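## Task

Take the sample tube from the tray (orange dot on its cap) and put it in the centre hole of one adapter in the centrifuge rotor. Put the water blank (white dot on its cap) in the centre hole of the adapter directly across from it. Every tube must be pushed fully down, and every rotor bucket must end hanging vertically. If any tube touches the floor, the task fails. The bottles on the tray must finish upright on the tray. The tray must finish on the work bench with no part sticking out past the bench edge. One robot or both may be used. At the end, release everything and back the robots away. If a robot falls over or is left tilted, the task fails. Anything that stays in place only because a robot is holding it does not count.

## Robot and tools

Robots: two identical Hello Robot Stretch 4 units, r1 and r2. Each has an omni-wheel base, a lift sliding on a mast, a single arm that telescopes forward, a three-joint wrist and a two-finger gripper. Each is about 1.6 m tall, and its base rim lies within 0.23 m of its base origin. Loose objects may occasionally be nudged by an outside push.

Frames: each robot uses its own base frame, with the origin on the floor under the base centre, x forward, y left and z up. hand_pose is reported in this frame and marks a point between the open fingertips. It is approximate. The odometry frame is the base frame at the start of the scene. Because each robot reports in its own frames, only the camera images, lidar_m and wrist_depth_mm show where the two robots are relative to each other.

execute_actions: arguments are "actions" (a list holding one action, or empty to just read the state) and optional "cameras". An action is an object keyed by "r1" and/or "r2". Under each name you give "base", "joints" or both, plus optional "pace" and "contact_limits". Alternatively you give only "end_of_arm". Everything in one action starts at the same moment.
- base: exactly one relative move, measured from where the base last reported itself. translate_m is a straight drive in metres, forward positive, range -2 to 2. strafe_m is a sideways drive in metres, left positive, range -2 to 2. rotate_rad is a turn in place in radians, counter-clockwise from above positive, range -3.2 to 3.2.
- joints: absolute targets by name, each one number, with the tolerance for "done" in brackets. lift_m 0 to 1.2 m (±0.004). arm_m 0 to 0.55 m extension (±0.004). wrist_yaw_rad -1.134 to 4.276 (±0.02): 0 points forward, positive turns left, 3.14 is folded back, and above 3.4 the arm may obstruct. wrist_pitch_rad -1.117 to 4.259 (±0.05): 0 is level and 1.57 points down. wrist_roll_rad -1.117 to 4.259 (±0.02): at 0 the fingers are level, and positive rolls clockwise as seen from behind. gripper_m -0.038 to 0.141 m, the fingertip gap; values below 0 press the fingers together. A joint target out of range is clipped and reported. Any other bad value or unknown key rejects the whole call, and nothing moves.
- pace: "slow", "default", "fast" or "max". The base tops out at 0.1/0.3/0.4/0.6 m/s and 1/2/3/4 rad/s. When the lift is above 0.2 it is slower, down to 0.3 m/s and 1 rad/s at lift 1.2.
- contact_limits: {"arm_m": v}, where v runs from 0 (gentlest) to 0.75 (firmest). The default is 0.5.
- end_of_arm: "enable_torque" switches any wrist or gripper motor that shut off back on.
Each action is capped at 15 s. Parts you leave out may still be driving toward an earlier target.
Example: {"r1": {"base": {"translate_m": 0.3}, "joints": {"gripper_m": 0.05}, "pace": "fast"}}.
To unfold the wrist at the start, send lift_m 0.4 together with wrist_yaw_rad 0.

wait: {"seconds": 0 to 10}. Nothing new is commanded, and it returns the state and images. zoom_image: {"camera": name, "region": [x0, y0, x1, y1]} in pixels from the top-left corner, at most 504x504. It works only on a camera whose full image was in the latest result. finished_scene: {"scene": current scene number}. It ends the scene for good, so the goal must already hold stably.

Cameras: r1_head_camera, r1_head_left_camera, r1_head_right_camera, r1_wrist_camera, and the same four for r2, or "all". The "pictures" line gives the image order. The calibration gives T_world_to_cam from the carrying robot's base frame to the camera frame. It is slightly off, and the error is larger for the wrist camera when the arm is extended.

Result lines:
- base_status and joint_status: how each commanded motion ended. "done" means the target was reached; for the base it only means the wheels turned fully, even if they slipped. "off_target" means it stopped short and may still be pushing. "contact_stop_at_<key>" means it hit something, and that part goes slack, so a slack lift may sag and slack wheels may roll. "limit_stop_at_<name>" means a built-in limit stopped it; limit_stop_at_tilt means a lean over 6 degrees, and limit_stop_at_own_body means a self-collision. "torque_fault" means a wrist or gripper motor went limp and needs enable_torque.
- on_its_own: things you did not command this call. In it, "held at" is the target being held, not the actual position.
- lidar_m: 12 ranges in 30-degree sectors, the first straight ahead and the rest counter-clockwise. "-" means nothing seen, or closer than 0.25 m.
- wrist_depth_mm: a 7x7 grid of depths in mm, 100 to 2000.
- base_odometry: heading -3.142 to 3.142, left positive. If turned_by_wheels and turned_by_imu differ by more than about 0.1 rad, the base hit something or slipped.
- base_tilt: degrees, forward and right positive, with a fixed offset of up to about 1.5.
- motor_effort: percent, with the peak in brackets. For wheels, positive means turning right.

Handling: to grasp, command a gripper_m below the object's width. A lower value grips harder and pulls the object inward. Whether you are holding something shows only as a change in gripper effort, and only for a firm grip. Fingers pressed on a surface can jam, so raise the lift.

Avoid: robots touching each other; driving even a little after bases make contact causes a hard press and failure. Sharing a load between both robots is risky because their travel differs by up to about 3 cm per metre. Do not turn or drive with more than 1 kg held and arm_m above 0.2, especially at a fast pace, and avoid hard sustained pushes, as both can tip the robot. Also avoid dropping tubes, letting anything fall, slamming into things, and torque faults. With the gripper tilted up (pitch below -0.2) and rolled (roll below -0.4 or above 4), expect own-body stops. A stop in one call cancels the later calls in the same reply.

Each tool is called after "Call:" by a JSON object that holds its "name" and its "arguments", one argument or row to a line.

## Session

Call:
{"name": "execute_actions", "arguments": {
  "actions": []
}}

Scene clock: 0.00 s.
r1.base_odometry: x=+0.000 y=+0.000 heading=+0.000 (m, m, rad; r1's odometry frame)
r1.turned_by_wheels: +0.000 (rad since the last result)
r1.turned_by_imu: +0.000 (rad since the last result)
r1.base_tilt: forward=+0.0 right=+0.7 (deg)
r1.lidar_m: 3.09 3.23 1.22 1.17 1.30 1.82 2.59 1.04 0.79 0.76 0.82 1.16
r1.base_status: not commanded
r1.joint_positions: lift_m=+0.225 arm_m=+0.002 wrist_yaw_rad=+3.154 wrist_pitch_rad=-0.016 wrist_roll_rad=+0.004 gripper_m=+0.057
r1.joint_status: not commanded
r1.motor_effort: lift_m=+18 arm_m=+0 wrist_yaw_rad=+1 wrist_pitch_rad=-7 wrist_roll_rad=+1 gripper_m=-3 wheel_0=-1 wheel_1=+0 wheel_2=+0 (%)
r1.hand_pose: x=-0.1165 y=+0.0838 z=+0.4081 quat_wxyz=(-0.006, +0.008, +0.002, +1.000) (m; r1's base frame)
r1.wrist_depth_mm: - 138 - - - - - / - 125 208 - - - - / - 118 161 - - - - / - 138 213 - - - - / 211 1618 - - - - - / 1160 1499 196 1499 200 1430 1397 / 904 960 1008 109 976 891 931
r2.base_odometry: x=+0.000 y=+0.000 heading=+0.000 (m, m, rad; r2's odometry frame)
r2.turned_by_wheels: +0.000 (rad since the last result)
r2.turned_by_imu: +0.000 (rad since the last result)
r2.base_tilt: forward=-0.4 right=+0.8 (deg)
r2.lidar_m: 3.82 1.13 1.22 2.05 2.03 1.11 0.90 0.91 1.05 1.72 3.23 3.64
r2.base_status: not commanded
r2.joint_positions: lift_m=+0.223 arm_m=+0.000 wrist_yaw_rad=+3.082 wrist_pitch_rad=+0.019 wrist_roll_rad=+0.019 gripper_m=+0.057
r2.joint_status: not commanded
r2.motor_effort: lift_m=+19 arm_m=+0 wrist_yaw_rad=+2 wrist_pitch_rad=-2 wrist_roll_rad=+0 gripper_m=-3 wheel_0=+1 wheel_1=+0 wheel_2=+0 (%)
r2.hand_pose: x=-0.1121 y=+0.1045 z=+0.3955 quat_wxyz=(+0.030, -0.009, +0.010, +0.999) (m; r2's base frame)
r2.wrist_depth_mm: 145 145 1078 1160 1281 1430 1618 / - 144 1078 1160 1308 1430 1537 / - 129 206 1182 1281 1430 1537 / 111 143 252 1138 1255 1366 1576 / 141 960 1042 1138 1205 1397 1499 / 904 976 219 1160 211 1366 1537 / 878 976 1008 155 1042 1025 1118
pictures: r1_head_camera, r1_head_left_camera, r1_head_right_camera, r1_wrist_camera, r2_head_camera, r2_head_left_camera, r2_head_right_camera, r2_wrist_camera
camera_calibration (this result's frames):
r1_wrist_camera: T_world_to_cam=[[0.0257205, 0.999459, -0.0204769, -0.0734486], [0.005238, -0.0206182, -0.999774, 0.464296], [-0.999655, 0.0256074, -0.00576548, 0.112625], [0, 0, 0, 1]] pos_world=[0.112044, 0.0800977, 0.463336]
r2_wrist_camera: T_world_to_cam=[[0.033818, 0.998798, -0.0354874, -0.0803361], [-0.00890968, -0.035205, -0.99934, 0.462882], [-0.999388, 0.0341119, 0.0077084, 0.106972], [0, 0, 0, 1]] pos_world=[0.113747, 0.0928862, 0.458901]
Images, in order (width x height): r1_head_camera 420x560, r1_head_left_camera 420x672, r1_head_right_camera 420x672, r1_wrist_camera 616x392, r2_head_camera 420x560, r2_head_left_camera 420x672, r2_head_right_camera 420x672, r2_wrist_camera 616x392.

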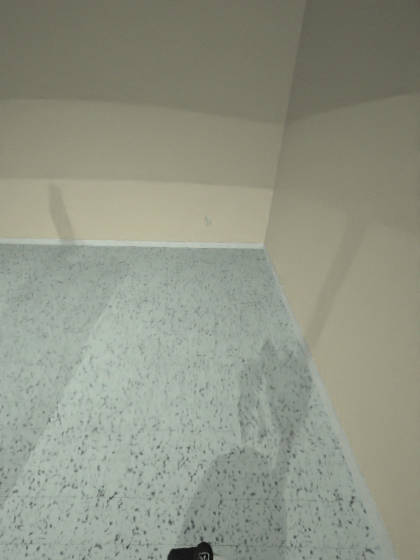

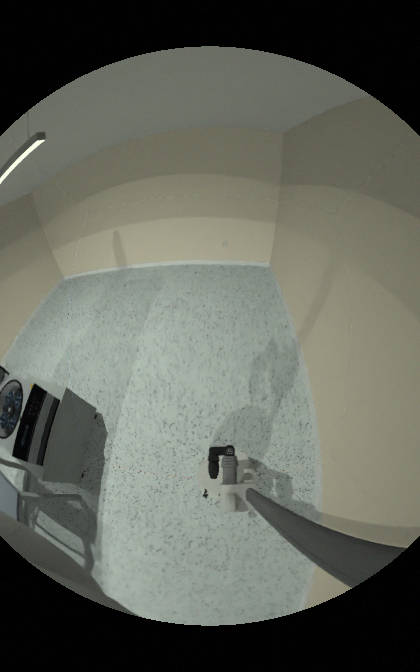

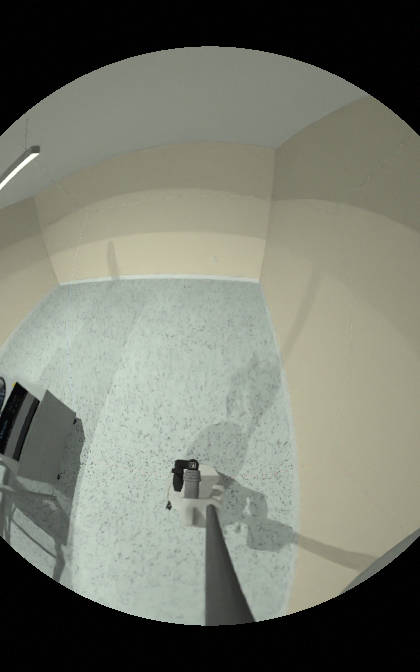

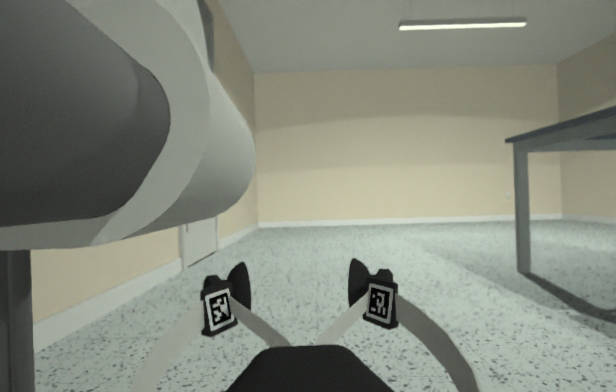

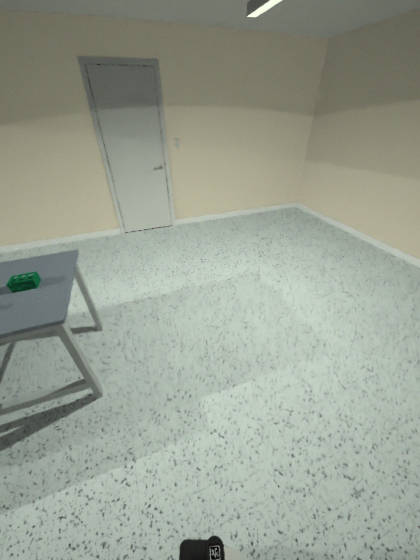

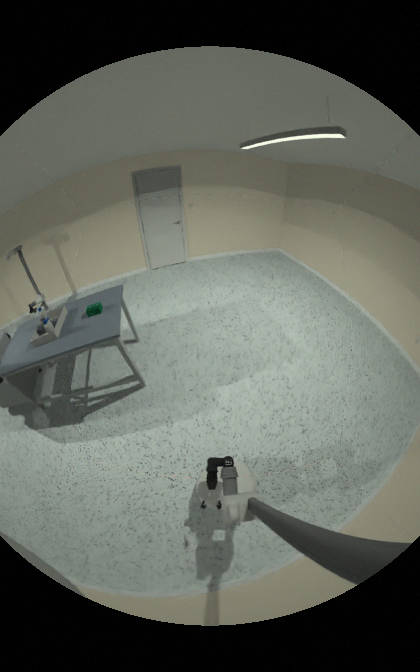

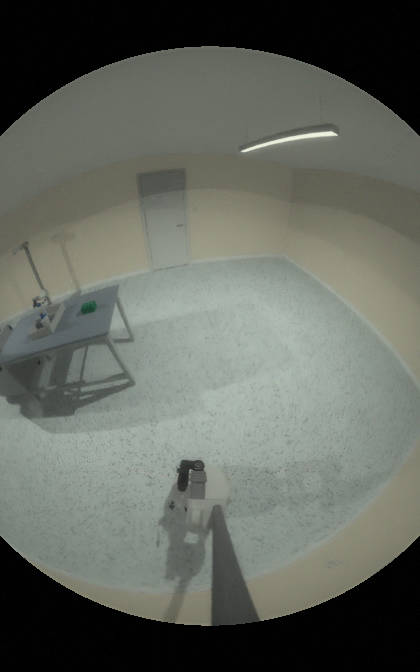

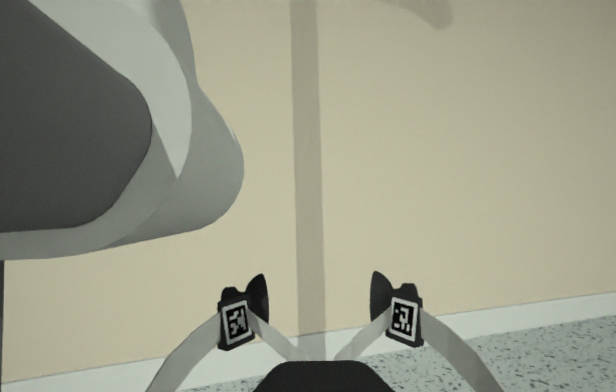

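Call:
{"name": "execute_actions", "arguments": {
  "actions": [
    {"r1":{"base":{"rotate_rad":1.505},"joints":{"lift_m":1.15,"wrist_yaw_rad":0,"wrist_pitch_rad":0.8},"pace":"fast"},"r2":{"base":{"rotate_rad":0.3},"joints":{"lift_m":1.15,"wrist_yaw_rad":0,"wrist_pitch_rad":0.8},"pace":"fast"}}
  ]
}}

Scene clock: 6.03 s.
r1.base_odometry: x=+0.000 y=+0.000 heading=+1.505 (m, m, rad; r1's odometry frame)
r1.turned_by_wheels: +1.505 (rad since the last result)
r1.turned_by_imu: +1.519 (rad since the last result)
r1.base_tilt: forward=+0.0 right=+0.7 (deg)
r1.lidar_m: 1.18 1.23 1.66 3.39 1.13 0.80 0.75 0.79 1.06 2.79 3.21 1.25
r1.base_status: done
r1.joint_positions: lift_m=+1.150 arm_m=+0.002 wrist_yaw_rad=+0.000 wrist_pitch_rad=+0.801 wrist_roll_rad=+0.004 gripper_m=+0.057
r1.joint_status: all done
r1.motor_effort: lift_m=+22(23) arm_m=+0(0) wrist_yaw_rad=-1(8) wrist_pitch_rad=-6(10) wrist_roll_rad=-1(1) gripper_m=-6(4) wheel_0=-1(7) wheel_1=+0(7) wheel_2=+0(6) (%)
r1.hand_pose: x=+0.3737 y=-0.0874 z=+1.1206 quat_wxyz=(+0.921, +0.002, +0.390, -0.001) (m; r1's base frame)
r1.wrist_depth_mm: 1336 1537 1308 1281 - - - / 1078 - 1078 1098 - - - / - 1255 1182 1205 - - - / 1708 1618 1366 1366 1808 1708 1808 / 1576 1537 1537 1576 1576 1576 1576 / 1366 1366 196 1397 201 1397 1397 / 1229 1205 1255 109 1255 1229 1229
r2.base_odometry: x=+0.000 y=+0.000 heading=+0.300 (m, m, rad; r2's odometry frame)
r2.turned_by_wheels: +0.300 (rad since the last result)
r2.turned_by_imu: +0.297 (rad since the last result)
r2.base_tilt: forward=-0.3 right=+0.7 (deg)
r2.lidar_m: 1.55 1.14 1.56 3.70 1.34 0.96 0.91 0.94 1.30 3.22 3.35 3.96
r2.base_status: done
r2.joint_positions: lift_m=+1.150 arm_m=+0.000 wrist_yaw_rad=+0.000 wrist_pitch_rad=+0.802 wrist_roll_rad=+0.019 gripper_m=+0.057
r2.joint_status: all done
r2.motor_effort: lift_m=+21(21) arm_m=+0(0) wrist_yaw_rad=-1(6) wrist_pitch_rad=-2(1) wrist_roll_rad=-1(0) gripper_m=-4(3) wheel_0=-2(6) wheel_1=+0(8) wheel_2=+0(8) (%)
r2.hand_pose: x=+0.3714 y=-0.0874 z=+1.1207 quat_wxyz=(+0.921, +0.009, +0.390, -0.004) (m; r2's base frame)
r2.wrist_depth_mm: - - - - - - - / 1281 1255 - - - - - / 1098 1118 - - - - - / - 1983 - - 1983 1983 1921 / 1756 1430 1661 1708 1756 1708 1661 / 1499 1537 220 1499 212 1464 1464 / 1336 1397 1281 155 1336 1281 1308
pictures: r1_head_camera, r1_head_left_camera, r1_head_right_camera, r1_wrist_camera, r2_head_camera, r2_head_left_camera, r2_head_right_camera, r2_wrist_camera
camera_calibration (this result's frames):
r1_wrist_camera: T_world_to_cam=[[-0.0409163, -0.999065, 0.0139958, -0.0887672], [-0.73262, 0.0204735, -0.680329, 1.09195], [0.679406, -0.0380902, -0.732773, 0.792855], [0, 0, 0, 1]] pos_world=[0.25768, -0.0808402, 1.32511]
r2_wrist_camera: T_world_to_cam=[[-0.00646623, -0.999038, -0.0433726, -0.0300891], [-0.700069, 0.035494, -0.713192, 1.12733], [0.714046, 0.0257522, -0.699625, 0.746748], [0, 0, 0, 1]] pos_world=[0.255801, -0.0893039, 1.32514]
Images, in order (width x height): r1_head_camera 420x560, r1_head_left_camera 420x672, r1_head_right_camera 420x672, r1_wrist_camera 616x392, r2_head_camera 420x560, r2_head_left_camera 420x672, r2_head_right_camera 420x672, r2_wrist_camera 616x392.

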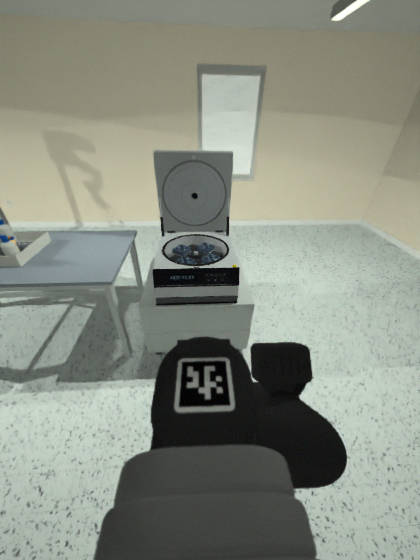

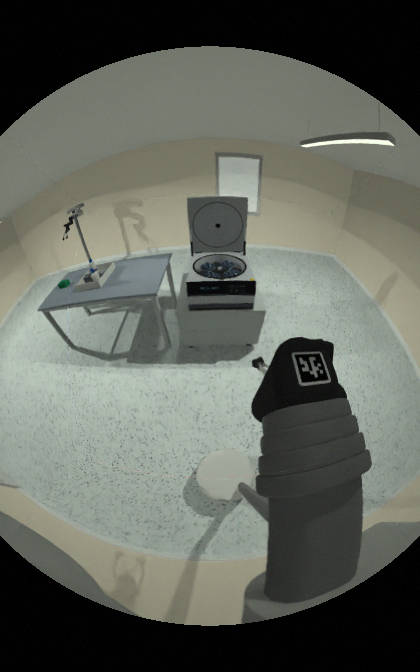

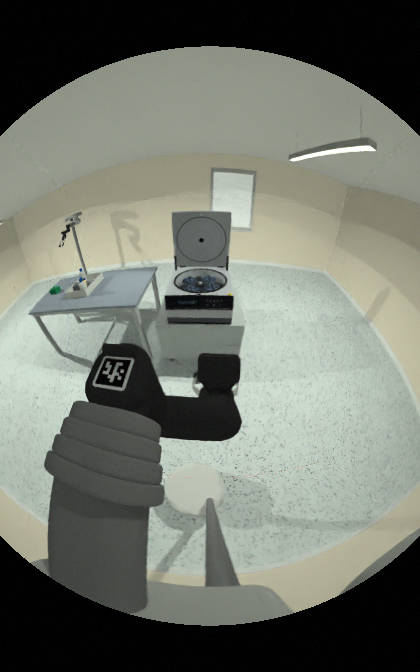

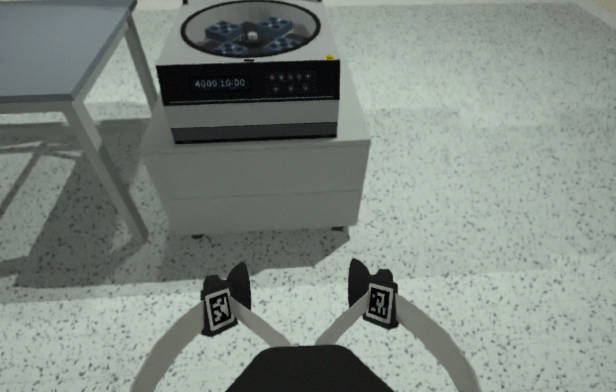

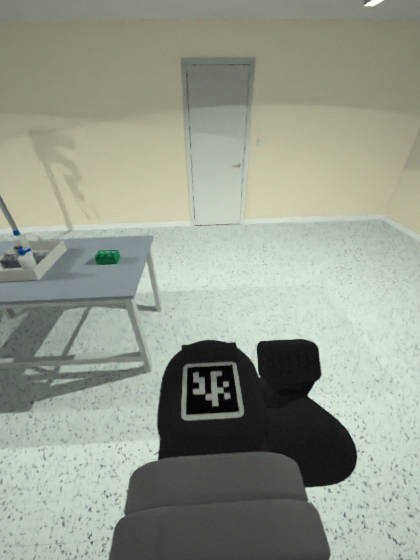

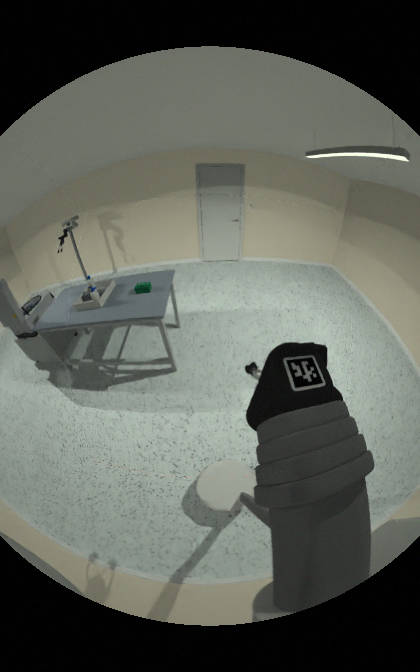

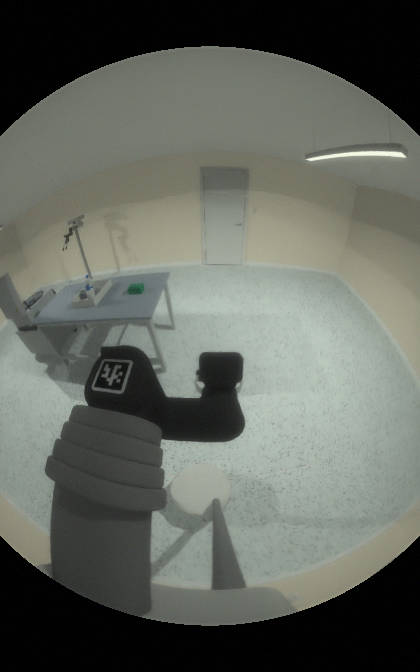

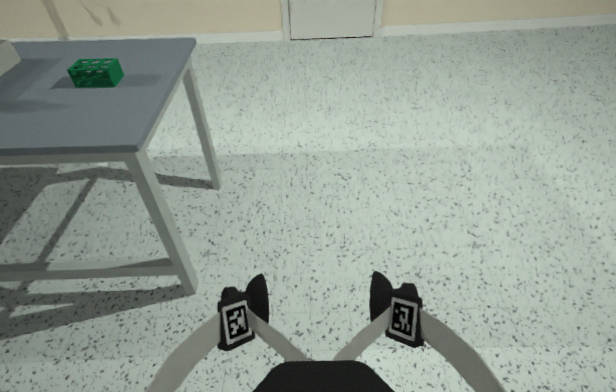

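Call:
{"name": "execute_actions", "arguments": {
  "actions": [
    {"r1":{"base":{"translate_m":0.85},"joints":{"wrist_pitch_rad":1.57,"arm_m":0.4},"pace":"fast"},"r2":{"base":{"translate_m":0.75},"joints":{"wrist_pitch_rad":1.57},"pace":"fast"}}
  ],
  "cameras": ["r1_wrist_camera","r1_head_left_camera","r2_head_left_camera"]
}}

Call:
{"name": "zoom_image", "arguments": {
  "camera": "r1_head_left_camera",
  "region": [0, 280, 160, 400]
}}

Call:
{"name": "zoom_image", "arguments": {
  "camera": "r2_head_left_camera",
  "region": [0, 280, 160, 400]
}}

Scene clock: 19.00 s.
r1.base_odometry: x=+0.056 y=+0.848 heading=+1.505 (m, m, rad; r1's odometry frame)
r1.turned_by_wheels: +0.000 (rad since the last result)
r1.turned_by_imu: -0.001 (rad since the last result)
r1.base_tilt: forward=+0.0 right=+0.8 (deg)
r1.lidar_m: 0.34 0.35 0.49 1.29 2.36 1.71 1.61 1.66 2.25 3.07 3.17 0.37
r1.base_status: done
r1.joint_positions: lift_m=+1.150 arm_m=+0.399 wrist_yaw_rad=+0.000 wrist_pitch_rad=+1.570 wrist_roll_rad=+0.004 gripper_m=+0.057
r1.joint_status: all done
r1.motor_effort: lift_m=+21(22) arm_m=+7(6) wrist_yaw_rad=+0(1) wrist_pitch_rad=-1(2) wrist_roll_rad=+1(2) gripper_m=-3(2) wheel_0=+0(5) wheel_1=+0(4) wheel_2=+0(7) (%)
r1.hand_pose: x=+0.5699 y=-0.0874 z=+1.0394 quat_wxyz=(+0.707, +0.001, +0.707, -0.001) (m; r1's base frame)
r1.wrist_depth_mm: 436 508 508 480 455 1255 1255 / 473 488 504 530 473 1255 1281 / 500 504 492 512 462 1255 1281 / 480 504 512 554 459 1281 1281 / 442 500 517 535 459 1281 1281 / 442 449 195 459 202 1281 1308 / 466 452 1042 109 1281 1281 1281
r2.base_odometry: x=+0.716 y=+0.222 heading=+0.300 (m, m, rad; r2's odometry frame)
r2.turned_by_wheels: +0.000 (rad since the last result)
r2.turned_by_imu: +0.001 (rad since the last result)
r2.base_tilt: forward=-0.3 right=+0.8 (deg)
r2.lidar_m: 3.04 0.54 0.49 1.27 2.41 1.74 1.66 1.72 2.36 3.22 3.35 3.21
r2.base_status: done
r2.joint_positions: lift_m=+1.150 arm_m=+0.000 wrist_yaw_rad=+0.000 wrist_pitch_rad=+1.570 wrist_roll_rad=+0.019 gripper_m=+0.057
r2.joint_status: all done
r2.motor_effort: lift_m=+21(21) arm_m=+0(0) wrist_yaw_rad=+0(0) wrist_pitch_rad=+3(5) wrist_roll_rad=+0(0) gripper_m=-6(3) wheel_0=+2(6) wheel_1=+1(6) wheel_2=+0(13) (%)
r2.hand_pose: x=+0.1709 y=-0.0874 z=+1.0395 quat_wxyz=(+0.707, +0.007, +0.707, -0.007) (m; r2's base frame)
r2.wrist_depth_mm: 1366 1308 1366 1366 1366 1308 1308 / 1336 1308 1308 1281 1336 1308 1308 / 759 1336 1308 1308 1308 1255 1308 / 1336 1308 1308 1255 1281 1281 1281 / 1308 1308 1281 1060 1281 1281 1255 / 1281 1281 219 1060 211 1255 1205 / 1281 1281 1255 155 1255 1255 1229
pictures: r1_head_left_camera, r1_wrist_camera, r2_head_left_camera
camera_calibration (this result's frames):
r1_wrist_camera: T_world_to_cam=[[-0.0197031, -0.999057, 0.0386955, -0.117422], [-0.999592, 0.0204847, 0.0199063, 0.604719], [-0.0206802, -0.0382875, -0.999053, 1.27578], [0, 0, 0, 1]] pos_world=[0.628542, -0.0808527, 1.26708]
Images, in order (width x height): r1_head_left_camera 420x672, r1_wrist_camera 616x392, r2_head_left_camera 420x672.

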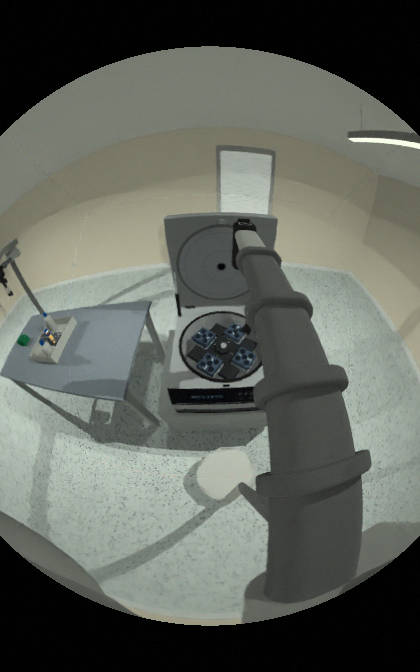

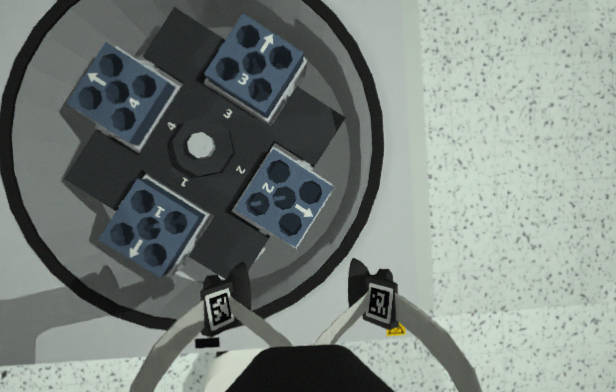

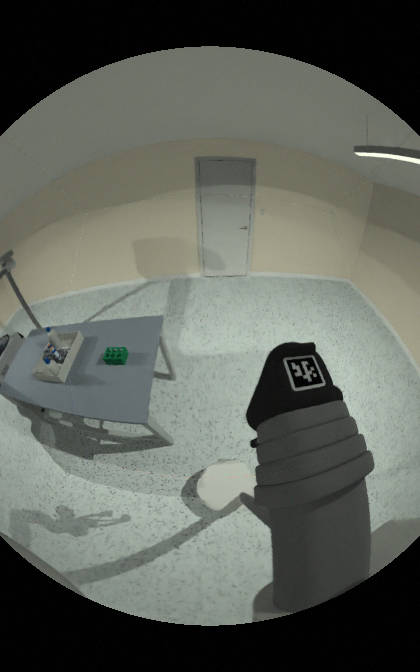

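Region (0, 280, 160, 400) of r1_head_left_camera's 420x672 image, scaled by 3.150, with more detail than that image has; it fills the top 378 rows of this view, and the rest is white.

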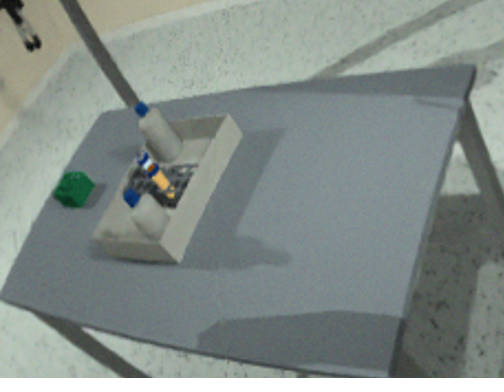

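Region (0, 280, 160, 400) of r2_head_left_camera's 420x672 image, scaled by 3.150, with more detail than that image has; it fills the top 378 rows of this view, and the rest is white.

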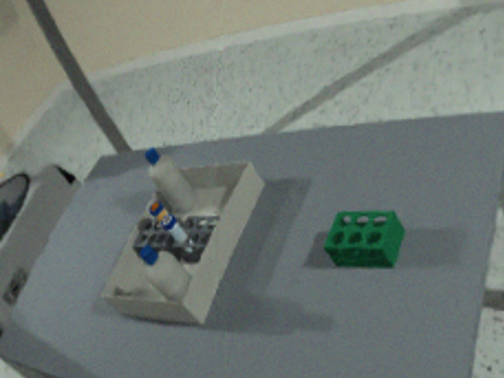

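Call:
{"name": "execute_actions", "arguments": {
  "actions": [
    {"r1":{"base":{"strafe_m":1.3},"joints":{"arm_m":0.1},"pace":"fast"},"r2":{"base":{"strafe_m":1.17},"joints":{"arm_m":0.4},"pace":"fast"}}
  ],
  "cameras": ["r1_wrist_camera","r1_head_camera","r2_wrist_camera"]
}}

Scene clock: 27.17 s.
r1.base_odometry: x=-1.241 y=+0.934 heading=+1.505 (m, m, rad; r1's odometry frame)
r1.turned_by_wheels: +0.000 (rad since the last result)
r1.turned_by_imu: -0.003 (rad since the last result)
r1.base_tilt: forward=+0.0 right=+0.6 (deg)
r1.lidar_m: 0.31 0.33 0.45 4.34 2.39 1.71 1.63 1.69 2.29 1.43 0.47 0.32
r1.base_status: done
r1.joint_positions: lift_m=+1.150 arm_m=+0.101 wrist_yaw_rad=+0.000 wrist_pitch_rad=+1.570 wrist_roll_rad=+0.004 gripper_m=+0.057
r1.joint_status: all done
r1.motor_effort: lift_m=+21(21) arm_m=-8(5) wrist_yaw_rad=+2(0) wrist_pitch_rad=-3(1) wrist_roll_rad=-1(0) gripper_m=-4(4) wheel_0=+1(7) wheel_1=-1(8) wheel_2=+0(0) (%)
r1.hand_pose: x=+0.2724 y=-0.0874 z=+1.0395 quat_wxyz=(+0.707, +0.001, +0.707, -0.001) (m; r1's base frame)
r1.wrist_depth_mm: 484 480 484 473 496 508 512 / 484 488 492 500 504 508 512 / 484 488 496 500 500 508 512 / 488 1255 1229 1255 1255 1281 1255 / 1229 1229 1255 1078 1255 1255 1281 / 1229 1229 195 1042 201 1281 1281 / 1229 1229 1255 109 1281 1281 1308
r2.base_odometry: x=+0.371 y=+1.339 heading=+0.300 (m, m, rad; r2's odometry frame)
r2.turned_by_wheels: +0.000 (rad since the last result)
r2.turned_by_imu: +0.001 (rad since the last result)
r2.base_tilt: forward=-0.3 right=+0.7 (deg)
r2.lidar_m: 0.30 0.32 0.46 1.54 2.40 1.76 1.68 1.72 2.38 4.41 0.44 0.32
r2.base_status: done
r2.joint_positions: lift_m=+1.150 arm_m=+0.398 wrist_yaw_rad=+0.000 wrist_pitch_rad=+1.570 wrist_roll_rad=+0.019 gripper_m=+0.057
r2.joint_status: all done
r2.motor_effort: lift_m=+21(21) arm_m=+9(10) wrist_yaw_rad=+1(0) wrist_pitch_rad=+3(2) wrist_roll_rad=+0(0) gripper_m=-2(3) wheel_0=-2(9) wheel_1=+0(10) wheel_2=+0(1) (%)
r2.hand_pose: x=+0.5696 y=-0.0874 z=+1.0396 quat_wxyz=(+0.707, +0.007, +0.707, -0.007) (m; r2's base frame)
r2.wrist_depth_mm: 535 462 473 517 517 512 512 / 525 517 512 517 512 504 508 / 521 521 452 445 500 508 504 / 517 512 504 504 504 500 504 / 512 508 504 508 500 504 496 / 508 500 220 500 211 500 492 / 504 508 496 155 496 492 488
pictures: r1_head_camera, r1_wrist_camera, r2_wrist_camera
camera_calibration (this result's frames):
r1_wrist_camera: T_world_to_cam=[[-0.0200093, -0.99905, 0.0387035, -0.12321], [-0.999577, 0.0208067, 0.0203104, 0.306956], [-0.0210964, -0.0382808, -0.999044, 1.26979], [0, 0, 0, 1]] pos_world=[0.331149, -0.0808716, 1.26711]
r2_wrist_camera: T_world_to_cam=[[-0.0347317, -0.999045, -0.0265137, -0.033804], [-0.999029, 0.0354261, -0.0261852, 0.664345], [0.0270994, 0.0255785, -0.999305, 1.25121], [0, 0, 0, 1]] pos_world=[0.628619, -0.0893109, 1.26684]
Images, in order (width x height): r1_head_camera 420x560, r1_wrist_camera 616x392, r2_wrist_camera 616x392.

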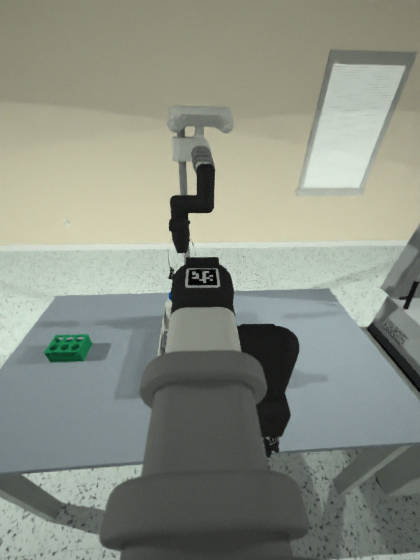

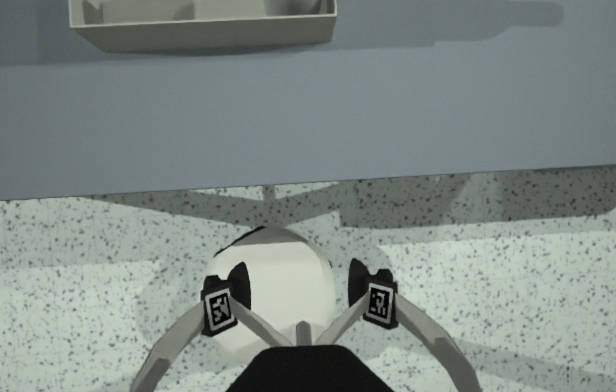

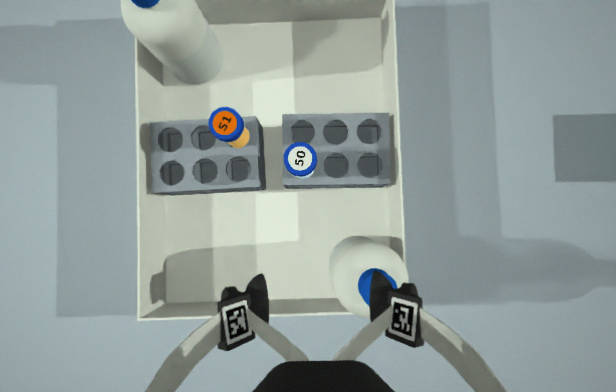

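Call:
{"name": "execute_actions", "arguments": {
  "actions": [
    {"r1":{"base":{"strafe_m":0.07},"joints":{"gripper_m":0.052},"pace":"fast"},"r2":{"base":{"strafe_m":0.019},"joints":{"arm_m":0.506,"lift_m":1.10,"gripper_m":0.052},"pace":"fast"}}
  ],
  "cameras": ["r2_wrist_camera"]
}}

Scene clock: 31.47 s.
r1.base_odometry: x=-1.311 y=+0.939 heading=+1.505 (m, m, rad; r1's odometry frame)
r1.turned_by_wheels: +0.000 (rad since the last result)
r1.turned_by_imu: -0.001 (rad since the last result)
r1.base_tilt: forward=-0.1 right=+0.7 (deg)
r1.lidar_m: 0.31 0.32 0.45 4.28 2.39 1.73 1.64 1.69 2.26 1.42 0.46 0.34
r1.base_status: done
r1.joint_positions: lift_m=+1.150 arm_m=+0.101 wrist_yaw_rad=+0.000 wrist_pitch_rad=+1.570 wrist_roll_rad=+0.004 gripper_m=+0.052
r1.joint_status: all done
r1.motor_effort: lift_m=+21(21) arm_m=-7(8) wrist_yaw_rad=+1(2) wrist_pitch_rad=+1(1) wrist_roll_rad=+0(1) gripper_m=-4(6) wheel_0=+1(7) wheel_1=+0(8) wheel_2=+0(0) (%)
r1.hand_pose: x=+0.2724 y=-0.0874 z=+1.0395 quat_wxyz=(+0.707, +0.001, +0.707, -0.001) (m; r1's base frame)
r1.wrist_depth_mm: 480 484 488 477 500 508 517 / 484 492 492 496 496 508 512 / 484 488 496 496 500 504 512 / 488 1229 1229 1229 1229 1281 1255 / 1229 1229 1229 1042 1255 1281 1281 / 1205 1229 195 1042 200 1255 1281 / 1205 1229 1229 109 1281 1308 1308
r2.base_odometry: x=+0.365 y=+1.357 heading=+0.300 (m, m, rad; r2's odometry frame)
r2.turned_by_wheels: +0.000 (rad since the last result)
r2.turned_by_imu: +0.000 (rad since the last result)
r2.base_tilt: forward=-0.4 right=+0.8 (deg)
r2.lidar_m: 0.32 0.33 0.47 1.52 2.40 1.75 1.66 1.74 2.36 4.42 0.46 0.32
r2.base_status: done
r2.joint_positions: lift_m=+1.100 arm_m=+0.504 wrist_yaw_rad=+0.000 wrist_pitch_rad=+1.570 wrist_roll_rad=+0.019 gripper_m=+0.052
r2.joint_status: all done
r2.motor_effort: lift_m=+16(19) arm_m=+9(9) wrist_yaw_rad=+0(0) wrist_pitch_rad=+4(2) wrist_roll_rad=+0(0) gripper_m=-5(6) wheel_0=-3(8) wheel_1=+0(8) wheel_2=+0(0) (%)
r2.hand_pose: x=+0.6756 y=-0.0874 z=+0.9899 quat_wxyz=(+0.707, +0.007, +0.707, -0.007) (m; r2's base frame)
r2.wrist_depth_mm: 477 469 473 469 466 462 462 / 473 317 413 459 452 455 455 / 466 445 459 459 455 455 455 / 462 459 459 455 452 452 449 / 459 459 392 389 392 445 449 / 459 459 394 449 212 445 442 / 455 452 445 157 325 442 439
pictures: r2_wrist_camera
camera_calibration (this result's frames):
r2_wrist_camera: T_world_to_cam=[[-0.0347821, -0.999043, -0.026517, -0.0314009], [-0.999025, 0.035479, -0.0262794, 0.769032], [0.027195, 0.0255771, -0.999303, 1.19868], [0, 0, 0, 1]] pos_world=[0.734592, -0.089314, 1.21722]
Images, in order (width x height): r2_wrist_camera 616x392.

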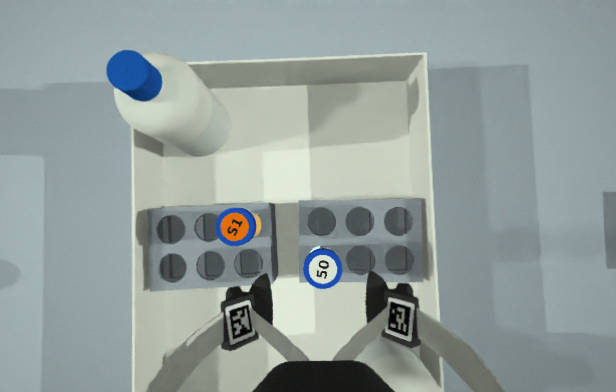

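Call:
{"name": "execute_actions", "arguments": {
  "actions": [
    {"r1":{"base":{"translate_m":0.05},"pace":"fast"},"r2":{"base":{"strafe_m":-0.002},"joints":{"arm_m":0.51,"lift_m":0.985}}}
  ],
  "cameras": ["r2_wrist_camera","r1_head_left_camera"]
}}

Call:
{"name": "zoom_image", "arguments": {
  "camera": "r1_head_left_camera",
  "region": [170, 280, 290, 380]
}}

Scene clock: 36.57 s.
r1.base_odometry: x=-1.308 y=+0.988 heading=+1.505 (m, m, rad; r1's odometry frame)
r1.turned_by_wheels: +0.000 (rad since the last result)
r1.turned_by_imu: -0.001 (rad since the last result)
r1.base_tilt: forward=+0.0 right=+0.7 (deg)
r1.lidar_m: 0.25 0.28 0.37 4.26 2.44 1.78 1.69 1.75 2.36 1.21 0.42 0.28
r1.base_status: done
r1.joint_positions: lift_m=+1.150 arm_m=+0.101 wrist_yaw_rad=+0.000 wrist_pitch_rad=+1.570 wrist_roll_rad=+0.004 gripper_m=+0.052
r1.joint_status: not commanded
r1.motor_effort: lift_m=+21(21) arm_m=-8(8) wrist_yaw_rad=+0(0) wrist_pitch_rad=-1(2) wrist_roll_rad=-1(0) gripper_m=-3(6) wheel_0=+2(1) wheel_1=+0(5) wheel_2=+0(7) (%)
r1.hand_pose: x=+0.2724 y=-0.0874 z=+1.0395 quat_wxyz=(+0.707, +0.001, +0.707, -0.001) (m; r1's base frame)
r1.wrist_depth_mm: 484 484 488 492 500 508 508 / 480 484 492 500 500 508 508 / 484 492 492 496 500 504 517 / 492 492 496 500 504 508 517 / 1255 1255 1229 1042 1281 1281 1281 / 1229 1229 195 1042 200 1255 1281 / 1229 1255 1229 109 1255 1308 1308
r2.base_odometry: x=+0.366 y=+1.356 heading=+0.300 (m, m, rad; r2's odometry frame)
r2.turned_by_wheels: +0.000 (rad since the last result)
r2.turned_by_imu: +0.000 (rad since the last result)
r2.base_tilt: forward=-0.3 right=+0.8 (deg)
r2.lidar_m: 0.31 0.32 0.45 1.54 2.40 1.75 1.67 1.74 2.37 4.40 0.45 0.34
r2.base_status: done
r2.joint_positions: lift_m=+0.985 arm_m=+0.508 wrist_yaw_rad=+0.000 wrist_pitch_rad=+1.570 wrist_roll_rad=+0.019 gripper_m=+0.052
r2.joint_status: all done
r2.motor_effort: lift_m=+15(15) arm_m=+9(9) wrist_yaw_rad=+0(0) wrist_pitch_rad=+3(2) wrist_roll_rad=+0(0) gripper_m=-3(4) wheel_0=+0(4) wheel_1=+1(5) wheel_2=+0(0) (%)
r2.hand_pose: x=+0.6796 y=-0.0874 z=+0.8750 quat_wxyz=(+0.707, +0.007, +0.707, -0.007) (m; r2's base frame)
r2.wrist_depth_mm: 200 220 310 314 320 343 343 / 213 238 343 343 342 342 342 / 349 340 342 342 340 338 340 / 345 342 340 340 336 336 336 / 343 279 277 276 273 281 334 / 338 306 276 213 213 307 329 / 336 334 332 157 329 315 329
pictures: r1_head_left_camera, r2_wrist_camera
camera_calibration (this result's frames):
r2_wrist_camera: T_world_to_cam=[[-0.0348082, -0.999042, -0.026513, -0.0342957], [-0.999027, 0.0355021, -0.0261672, 0.769896], [0.0270834, 0.0255764, -0.999306, 1.0838], [0, 0, 0, 1]] pos_world=[0.7386, -0.0893154, 1.10228]
Images, in order (width x height): r1_head_left_camera 420x672, r2_wrist_camera 616x392.

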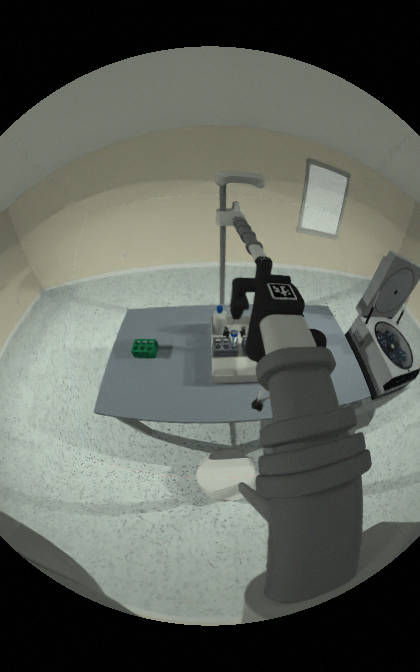

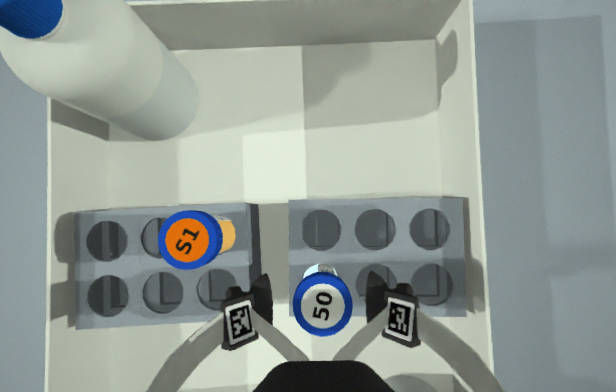

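Region (170, 280, 290, 380) of r1_head_left_camera's 420x672 image, scaled by 4.200, with more detail than that image has.

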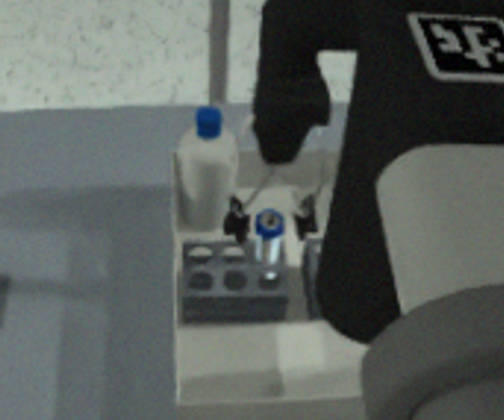

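Call:
{"name": "execute_actions", "arguments": {
  "actions": [
    {"r2":{"base":{"strafe_m":-0.002},"joints":{"lift_m":0.98,"gripper_m":0.01}}}
  ],
  "cameras": ["r2_wrist_camera"]
}}

Call:
{"name": "execute_actions", "arguments": {
  "actions": [
    {"r2":{"joints":{"lift_m":1.19},"pace":"fast"}}
  ],
  "cameras": ["r2_wrist_camera","r2_head_left_camera"]
}}

Scene clock: 40.50 s.
r1.base_odometry: x=-1.308 y=+0.988 heading=+1.505 (m, m, rad; r1's odometry frame)
r1.turned_by_wheels: +0.000 (rad since the last result)
r1.turned_by_imu: -0.001 (rad since the last result)
r1.base_tilt: forward=+0.0 right=+0.7 (deg)
r1.lidar_m: 0.26 0.28 0.39 4.27 2.45 1.76 1.69 1.76 2.36 1.20 0.41 0.28
r1.base_status: not commanded
r1.joint_positions: lift_m=+1.150 arm_m=+0.101 wrist_yaw_rad=+0.000 wrist_pitch_rad=+1.570 wrist_roll_rad=+0.004 gripper_m=+0.052
r1.joint_status: not commanded
r1.motor_effort: lift_m=+21(21) arm_m=-8(7) wrist_yaw_rad=+0(1) wrist_pitch_rad=-1(2) wrist_roll_rad=+1(0) gripper_m=-4(5) wheel_0=+2(2) wheel_1=+0(0) wheel_2=+0(0) (%)
r1.hand_pose: x=+0.2724 y=-0.0874 z=+1.0395 quat_wxyz=(+0.707, +0.001, +0.707, -0.001) (m; r1's base frame)
r1.wrist_depth_mm: 480 484 488 492 500 504 508 / 484 484 488 500 500 504 512 / 484 492 492 500 504 508 512 / 484 488 496 500 508 508 517 / 1205 1205 1255 1060 1281 1281 1281 / 1229 1229 195 1042 200 1281 1336 / 1229 1229 1255 109 1255 1281 1281
r2.base_odometry: x=+0.366 y=+1.354 heading=+0.300 (m, m, rad; r2's odometry frame)
r2.turned_by_wheels: +0.000 (rad since the last result)
r2.turned_by_imu: +0.000 (rad since the last result)
r2.base_tilt: forward=-0.3 right=+0.7 (deg)
r2.lidar_m: 0.31 0.33 0.47 1.55 2.40 1.74 1.67 1.73 2.37 4.41 0.45 0.32
r2.base_status: done
r2.joint_positions: lift_m=+0.980 arm_m=+0.508 wrist_yaw_rad=+0.000 wrist_pitch_rad=+1.570 wrist_roll_rad=+0.019 gripper_m=+0.010
r2.joint_status: all done
r2.motor_effort: lift_m=+15(15) arm_m=+8(9) wrist_yaw_rad=+1(0) wrist_pitch_rad=+2(1) wrist_roll_rad=+0(0) gripper_m=-13(15) wheel_0=+0(7) wheel_1=+1(6) wheel_2=+0(0) (%)
r2.hand_pose: x=+0.6796 y=-0.0874 z=+0.8700 quat_wxyz=(+0.707, +0.007, +0.707, -0.007) (m; r2's base frame)
r2.wrist_depth_mm: 195 224 309 314 320 338 338 / 208 241 342 338 338 334 336 / 310 336 340 336 334 334 336 / 306 336 336 334 334 332 330 / 276 273 271 270 270 273 327 / 274 300 270 200 202 301 327 / 300 330 325 186 322 257 324
pictures: r2_wrist_camera
camera_calibration (this result's frames):
r2_wrist_camera: T_world_to_cam=[[-0.0348086, -0.999042, -0.026513, -0.0344282], [-0.999027, 0.0355025, -0.0261672, 0.769773], [0.0270834, 0.0255764, -0.999306, 1.07878], [0, 0, 0, 1]] pos_world=[0.738608, -0.0893154, 1.09726]
Images, in order (width x height): r2_wrist_camera 616x392.

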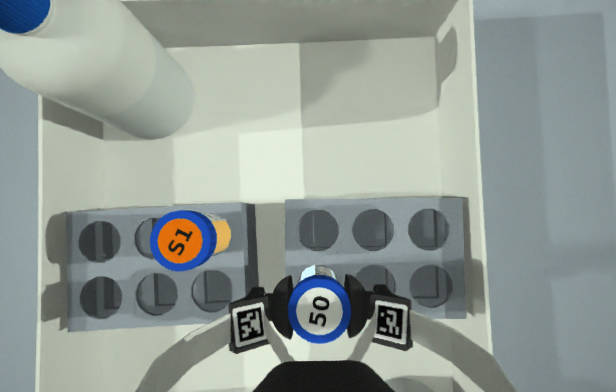

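Scene clock: 42.07 s.
r1.base_odometry: x=-1.308 y=+0.988 heading=+1.505 (m, m, rad; r1's odometry frame)
r1.turned_by_wheels: +0.000 (rad since the last result)
r1.turned_by_imu: +0.000 (rad since the last result)
r1.base_tilt: forward=+0.0 right=+0.7 (deg)
r1.lidar_m: 0.26 0.28 0.40 4.28 2.43 1.77 1.70 1.75 2.36 1.20 0.40 0.28
r1.base_status: not commanded
r1.joint_positions: lift_m=+1.150 arm_m=+0.101 wrist_yaw_rad=+0.000 wrist_pitch_rad=+1.570 wrist_roll_rad=+0.004 gripper_m=+0.052
r1.joint_status: not commanded
r1.motor_effort: lift_m=+21(21) arm_m=-8(7) wrist_yaw_rad=+0(2) wrist_pitch_rad=-1(1) wrist_roll_rad=+0(2) gripper_m=-5(7) wheel_0=+1(1) wheel_1=+0(0) wheel_2=+0(0) (%)
r1.hand_pose: x=+0.2724 y=-0.0874 z=+1.0395 quat_wxyz=(+0.707, +0.001, +0.707, -0.001) (m; r1's base frame)
r1.wrist_depth_mm: 480 488 488 492 496 504 504 / 480 488 492 496 500 504 512 / 488 492 492 496 504 508 512 / 488 488 492 496 508 508 512 / 1205 1229 1229 1042 1255 1255 1281 / 1205 1229 195 1042 200 1281 1308 / 1205 1229 1229 109 1281 1308 1308
r2.base_odometry: x=+0.366 y=+1.354 heading=+0.300 (m, m, rad; r2's odometry frame)
r2.turned_by_wheels: +0.000 (rad since the last result)
r2.turned_by_imu: +0.000 (rad since the last result)
r2.base_tilt: forward=-0.4 right=+0.9 (deg)
r2.lidar_m: 0.32 0.33 0.45 1.54 2.38 1.75 1.68 1.74 2.36 4.40 0.46 0.33
r2.base_status: not commanded
r2.joint_positions: lift_m=+1.190 arm_m=+0.508 wrist_yaw_rad=+0.000 wrist_pitch_rad=+1.570 wrist_roll_rad=+0.019 gripper_m=+0.010
r2.joint_status: all done
r2.motor_effort: lift_m=+21(23) arm_m=+8(9) wrist_yaw_rad=+0(0) wrist_pitch_rad=+3(2) wrist_roll_rad=+0(0) gripper_m=-14(14) wheel_0=+0(0) wheel_1=+1(1) wheel_2=+0(0) (%)
r2.hand_pose: x=+0.6796 y=-0.0874 z=+1.0795 quat_wxyz=(+0.707, +0.007, +0.707, -0.007) (m; r2's base frame)
r2.wrist_depth_mm: 569 564 569 564 564 549 549 / 569 564 564 559 554 549 549 / 559 559 492 549 549 549 549 / 554 554 549 549 544 539 539 / 549 544 484 517 539 539 535 / 544 539 521 200 202 539 525 / 539 544 500 185 389 521 530
pictures: r2_head_left_camera, r2_wrist_camera
camera_calibration (this result's frames):
r2_wrist_camera: T_world_to_cam=[[-0.0348089, -0.999042, -0.0265126, -0.0288736], [-0.999027, 0.0355024, -0.0261536, 0.775242], [0.0270698, 0.0255764, -0.999306, 1.28816], [0, 0, 0, 1]] pos_world=[0.738612, -0.0893154, 1.30678]
Images, in order (width x height): r2_head_left_camera 420x672, r2_wrist_camera 616x392.

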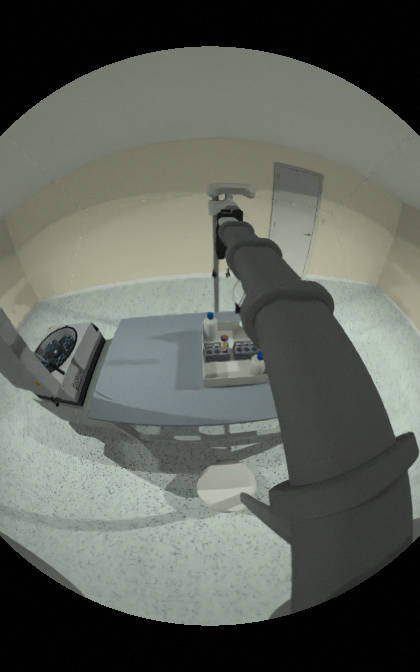

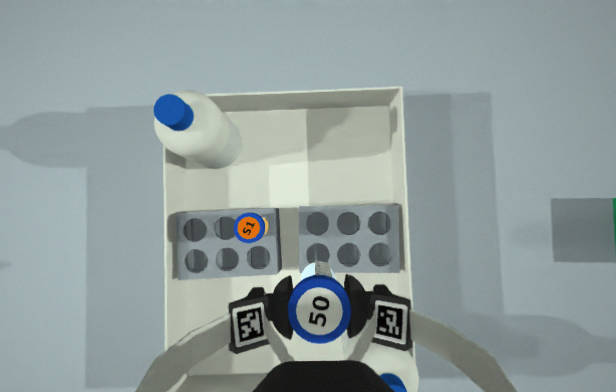

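Call:
{"name": "execute_actions", "arguments": {
  "actions": [
    {"r2":{"base":{"strafe_m":0.7},"joints":{"arm_m":0.005},"pace":"max"},"r1":{"joints":{"arm_m":0.36}}}
  ],
  "cameras": ["r1_wrist_camera","r2_head_left_camera"]
}}

Scene clock: 49.93 s.
r1.base_odometry: x=-1.308 y=+0.988 heading=+1.505 (m, m, rad; r1's odometry frame)
r1.turned_by_wheels: +0.000 (rad since the last result)
r1.turned_by_imu: -0.002 (rad since the last result)
r1.base_tilt: forward=+0.1 right=+0.7 (deg)
r1.lidar_m: 0.26 0.28 0.39 4.28 2.47 1.77 1.69 1.75 2.38 1.20 0.40 0.29
r1.base_status: not commanded
r1.joint_positions: lift_m=+1.150 arm_m=+0.359 wrist_yaw_rad=+0.000 wrist_pitch_rad=+1.570 wrist_roll_rad=+0.004 gripper_m=+0.052
r1.joint_status: all done
r1.motor_effort: lift_m=+21(21) arm_m=+8(8) wrist_yaw_rad=-1(1) wrist_pitch_rad=-1(2) wrist_roll_rad=+0(0) gripper_m=-5(5) wheel_0=+1(1) wheel_1=+0(0) wheel_2=-1(0) (%)
r1.hand_pose: x=+0.5298 y=-0.0874 z=+1.0395 quat_wxyz=(+0.707, +0.001, +0.707, -0.001) (m; r1's base frame)
r1.wrist_depth_mm: 480 466 488 496 496 504 508 / 484 484 492 492 500 504 512 / 480 480 433 439 500 508 508 / 484 492 492 500 500 512 512 / 488 492 492 496 362 508 517 / 484 492 196 500 200 512 512 / 492 492 496 109 508 517 517
r2.base_odometry: x=+0.160 y=+2.022 heading=+0.300 (m, m, rad; r2's odometry frame)
r2.turned_by_wheels: +0.000 (rad since the last result)
r2.turned_by_imu: +0.001 (rad since the last result)
r2.base_tilt: forward=-0.3 right=+0.8 (deg)
r2.lidar_m: 0.31 0.43 0.53 3.64 2.39 1.76 1.68 1.76 2.38 1.28 0.45 0.34
r2.base_status: done
r2.joint_positions: lift_m=+1.190 arm_m=+0.007 wrist_yaw_rad=+0.000 wrist_pitch_rad=+1.570 wrist_roll_rad=+0.019 gripper_m=+0.010
r2.joint_status: all done
r2.motor_effort: lift_m=+21(21) arm_m=-9(9) wrist_yaw_rad=+1(0) wrist_pitch_rad=+1(2) wrist_roll_rad=+0(0) gripper_m=-12(14) wheel_0=-1(12) wheel_1=+1(9) wheel_2=+0(1) (%)
r2.hand_pose: x=+0.1776 y=-0.0874 z=+1.0795 quat_wxyz=(+0.707, +0.007, +0.707, -0.007) (m; r2's base frame)
r2.wrist_depth_mm: 525 732 798 569 564 559 554 / 512 732 798 554 554 554 549 / 904 946 960 559 554 549 544 / 1336 1336 1336 1336 1336 1336 1308 / 1336 1336 1336 1118 1308 1308 1255 / 1336 1336 1098 200 202 1308 1281 / 1308 1308 1308 185 1255 1281 1308
pictures: r1_wrist_camera, r2_head_left_camera
camera_calibration (this result's frames):
r1_wrist_camera: T_world_to_cam=[[-0.0197508, -0.999056, 0.0386968, -0.11819], [-0.99959, 0.020535, 0.0199721, 0.564599], [-0.0207479, -0.0382865, -0.999051, 1.27504], [0, 0, 0, 1]] pos_world=[0.588488, -0.0808556, 1.26713]
Images, in order (width x height): r1_wrist_camera 616x392, r2_head_left_camera 420x672.

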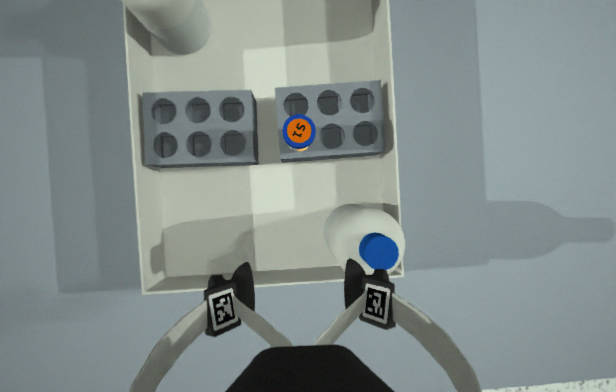

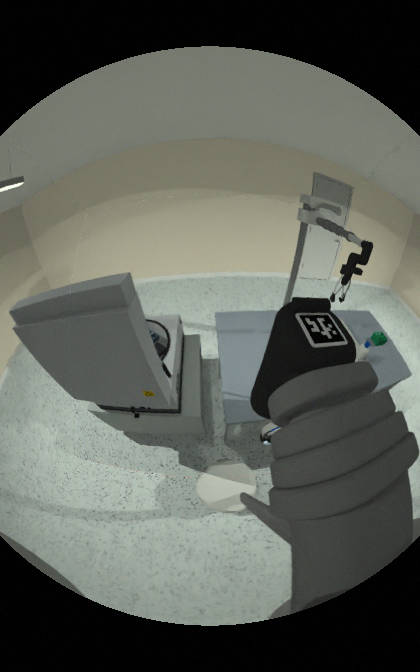

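Call:
{"name": "execute_actions", "arguments": {
  "actions": [
    {"r2":{"base":{"strafe_m":0.4},"pace":"max"},"r1":{"base":{"strafe_m":-0.003},"joints":{"arm_m":0.481,"lift_m":1.11},"pace":"fast"}}
  ],
  "cameras": ["r1_wrist_camera"]
}}

Scene clock: 54.67 s.
r1.base_odometry: x=-1.305 y=+0.988 heading=+1.505 (m, m, rad; r1's odometry frame)
r1.turned_by_wheels: +0.000 (rad since the last result)
r1.turned_by_imu: -0.001 (rad since the last result)
r1.base_tilt: forward=+0.0 right=+0.6 (deg)
r1.lidar_m: 0.26 0.27 0.38 4.27 2.45 1.78 1.68 1.75 2.36 1.18 0.40 0.29
r1.base_status: done
r1.joint_positions: lift_m=+1.110 arm_m=+0.480 wrist_yaw_rad=+0.000 wrist_pitch_rad=+1.570 wrist_roll_rad=+0.004 gripper_m=+0.052
r1.joint_status: all done
r1.motor_effort: lift_m=+14(19) arm_m=+7(9) wrist_yaw_rad=+1(1) wrist_pitch_rad=-2(1) wrist_roll_rad=+0(1) gripper_m=-5(5) wheel_0=+0(5) wheel_1=+1(6) wheel_2=-1(1) (%)
r1.hand_pose: x=+0.6508 y=-0.0874 z=+1.0000 quat_wxyz=(+0.707, +0.001, +0.707, -0.001) (m; r1's base frame)
r1.wrist_depth_mm: 442 445 445 455 462 469 469 / 445 309 445 452 459 466 469 / 445 445 452 455 459 469 469 / 445 442 449 455 459 466 473 / 449 394 424 399 455 469 473 / 449 452 195 459 200 473 477 / 452 445 459 109 329 469 473
r2.base_odometry: x=+0.041 y=+2.404 heading=+0.300 (m, m, rad; r2's odometry frame)
r2.turned_by_wheels: +0.000 (rad since the last result)
r2.turned_by_imu: +0.000 (rad since the last result)
r2.base_tilt: forward=-0.4 right=+0.7 (deg)
r2.lidar_m: 0.39 0.39 0.62 3.25 2.40 1.72 1.68 1.75 2.37 1.25 0.50 0.40
r2.base_status: done
r2.joint_positions: lift_m=+1.190 arm_m=+0.007 wrist_yaw_rad=+0.000 wrist_pitch_rad=+1.570 wrist_roll_rad=+0.019 gripper_m=+0.010
r2.joint_status: not commanded
r2.motor_effort: lift_m=+21(21) arm_m=-8(9) wrist_yaw_rad=+2(2) wrist_pitch_rad=+2(4) wrist_roll_rad=-1(0) gripper_m=-14(13) wheel_0=-2(10) wheel_1=+0(9) wheel_2=+0(1) (%)
r2.hand_pose: x=+0.1776 y=-0.0874 z=+1.0795 quat_wxyz=(+0.707, +0.007, +0.707, -0.007) (m; r2's base frame)
r2.wrist_depth_mm: 324 325 329 329 768 1336 549 / 442 442 452 462 788 1366 554 / 1397 931 976 976 1336 866 549 / 1336 1366 1366 1336 1336 1336 1308 / 1336 1336 1308 1078 1308 1336 1336 / 1336 1336 1098 201 203 1281 1281 / 1281 1336 1308 185 1281 1281 1255
pictures: r1_wrist_camera
camera_calibration (this result's frames):
r1_wrist_camera: T_world_to_cam=[[-0.0197964, -0.999055, 0.038698, -0.114245], [-0.999587, 0.0205828, 0.0200309, 0.686307], [-0.0208085, -0.0382855, -0.99905, 1.2382], [0, 0, 0, 1]] pos_world=[0.709527, -0.0808584, 1.2277]
Images, in order (width x height): r1_wrist_camera 616x392.

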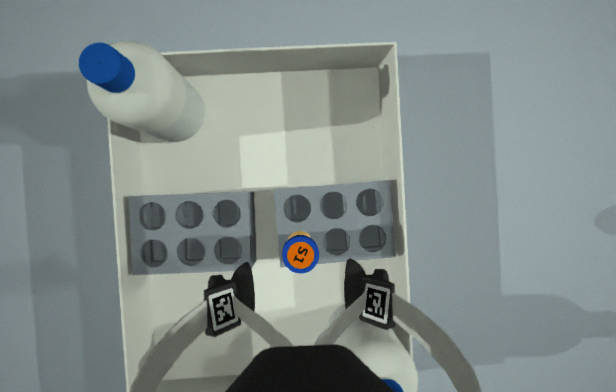

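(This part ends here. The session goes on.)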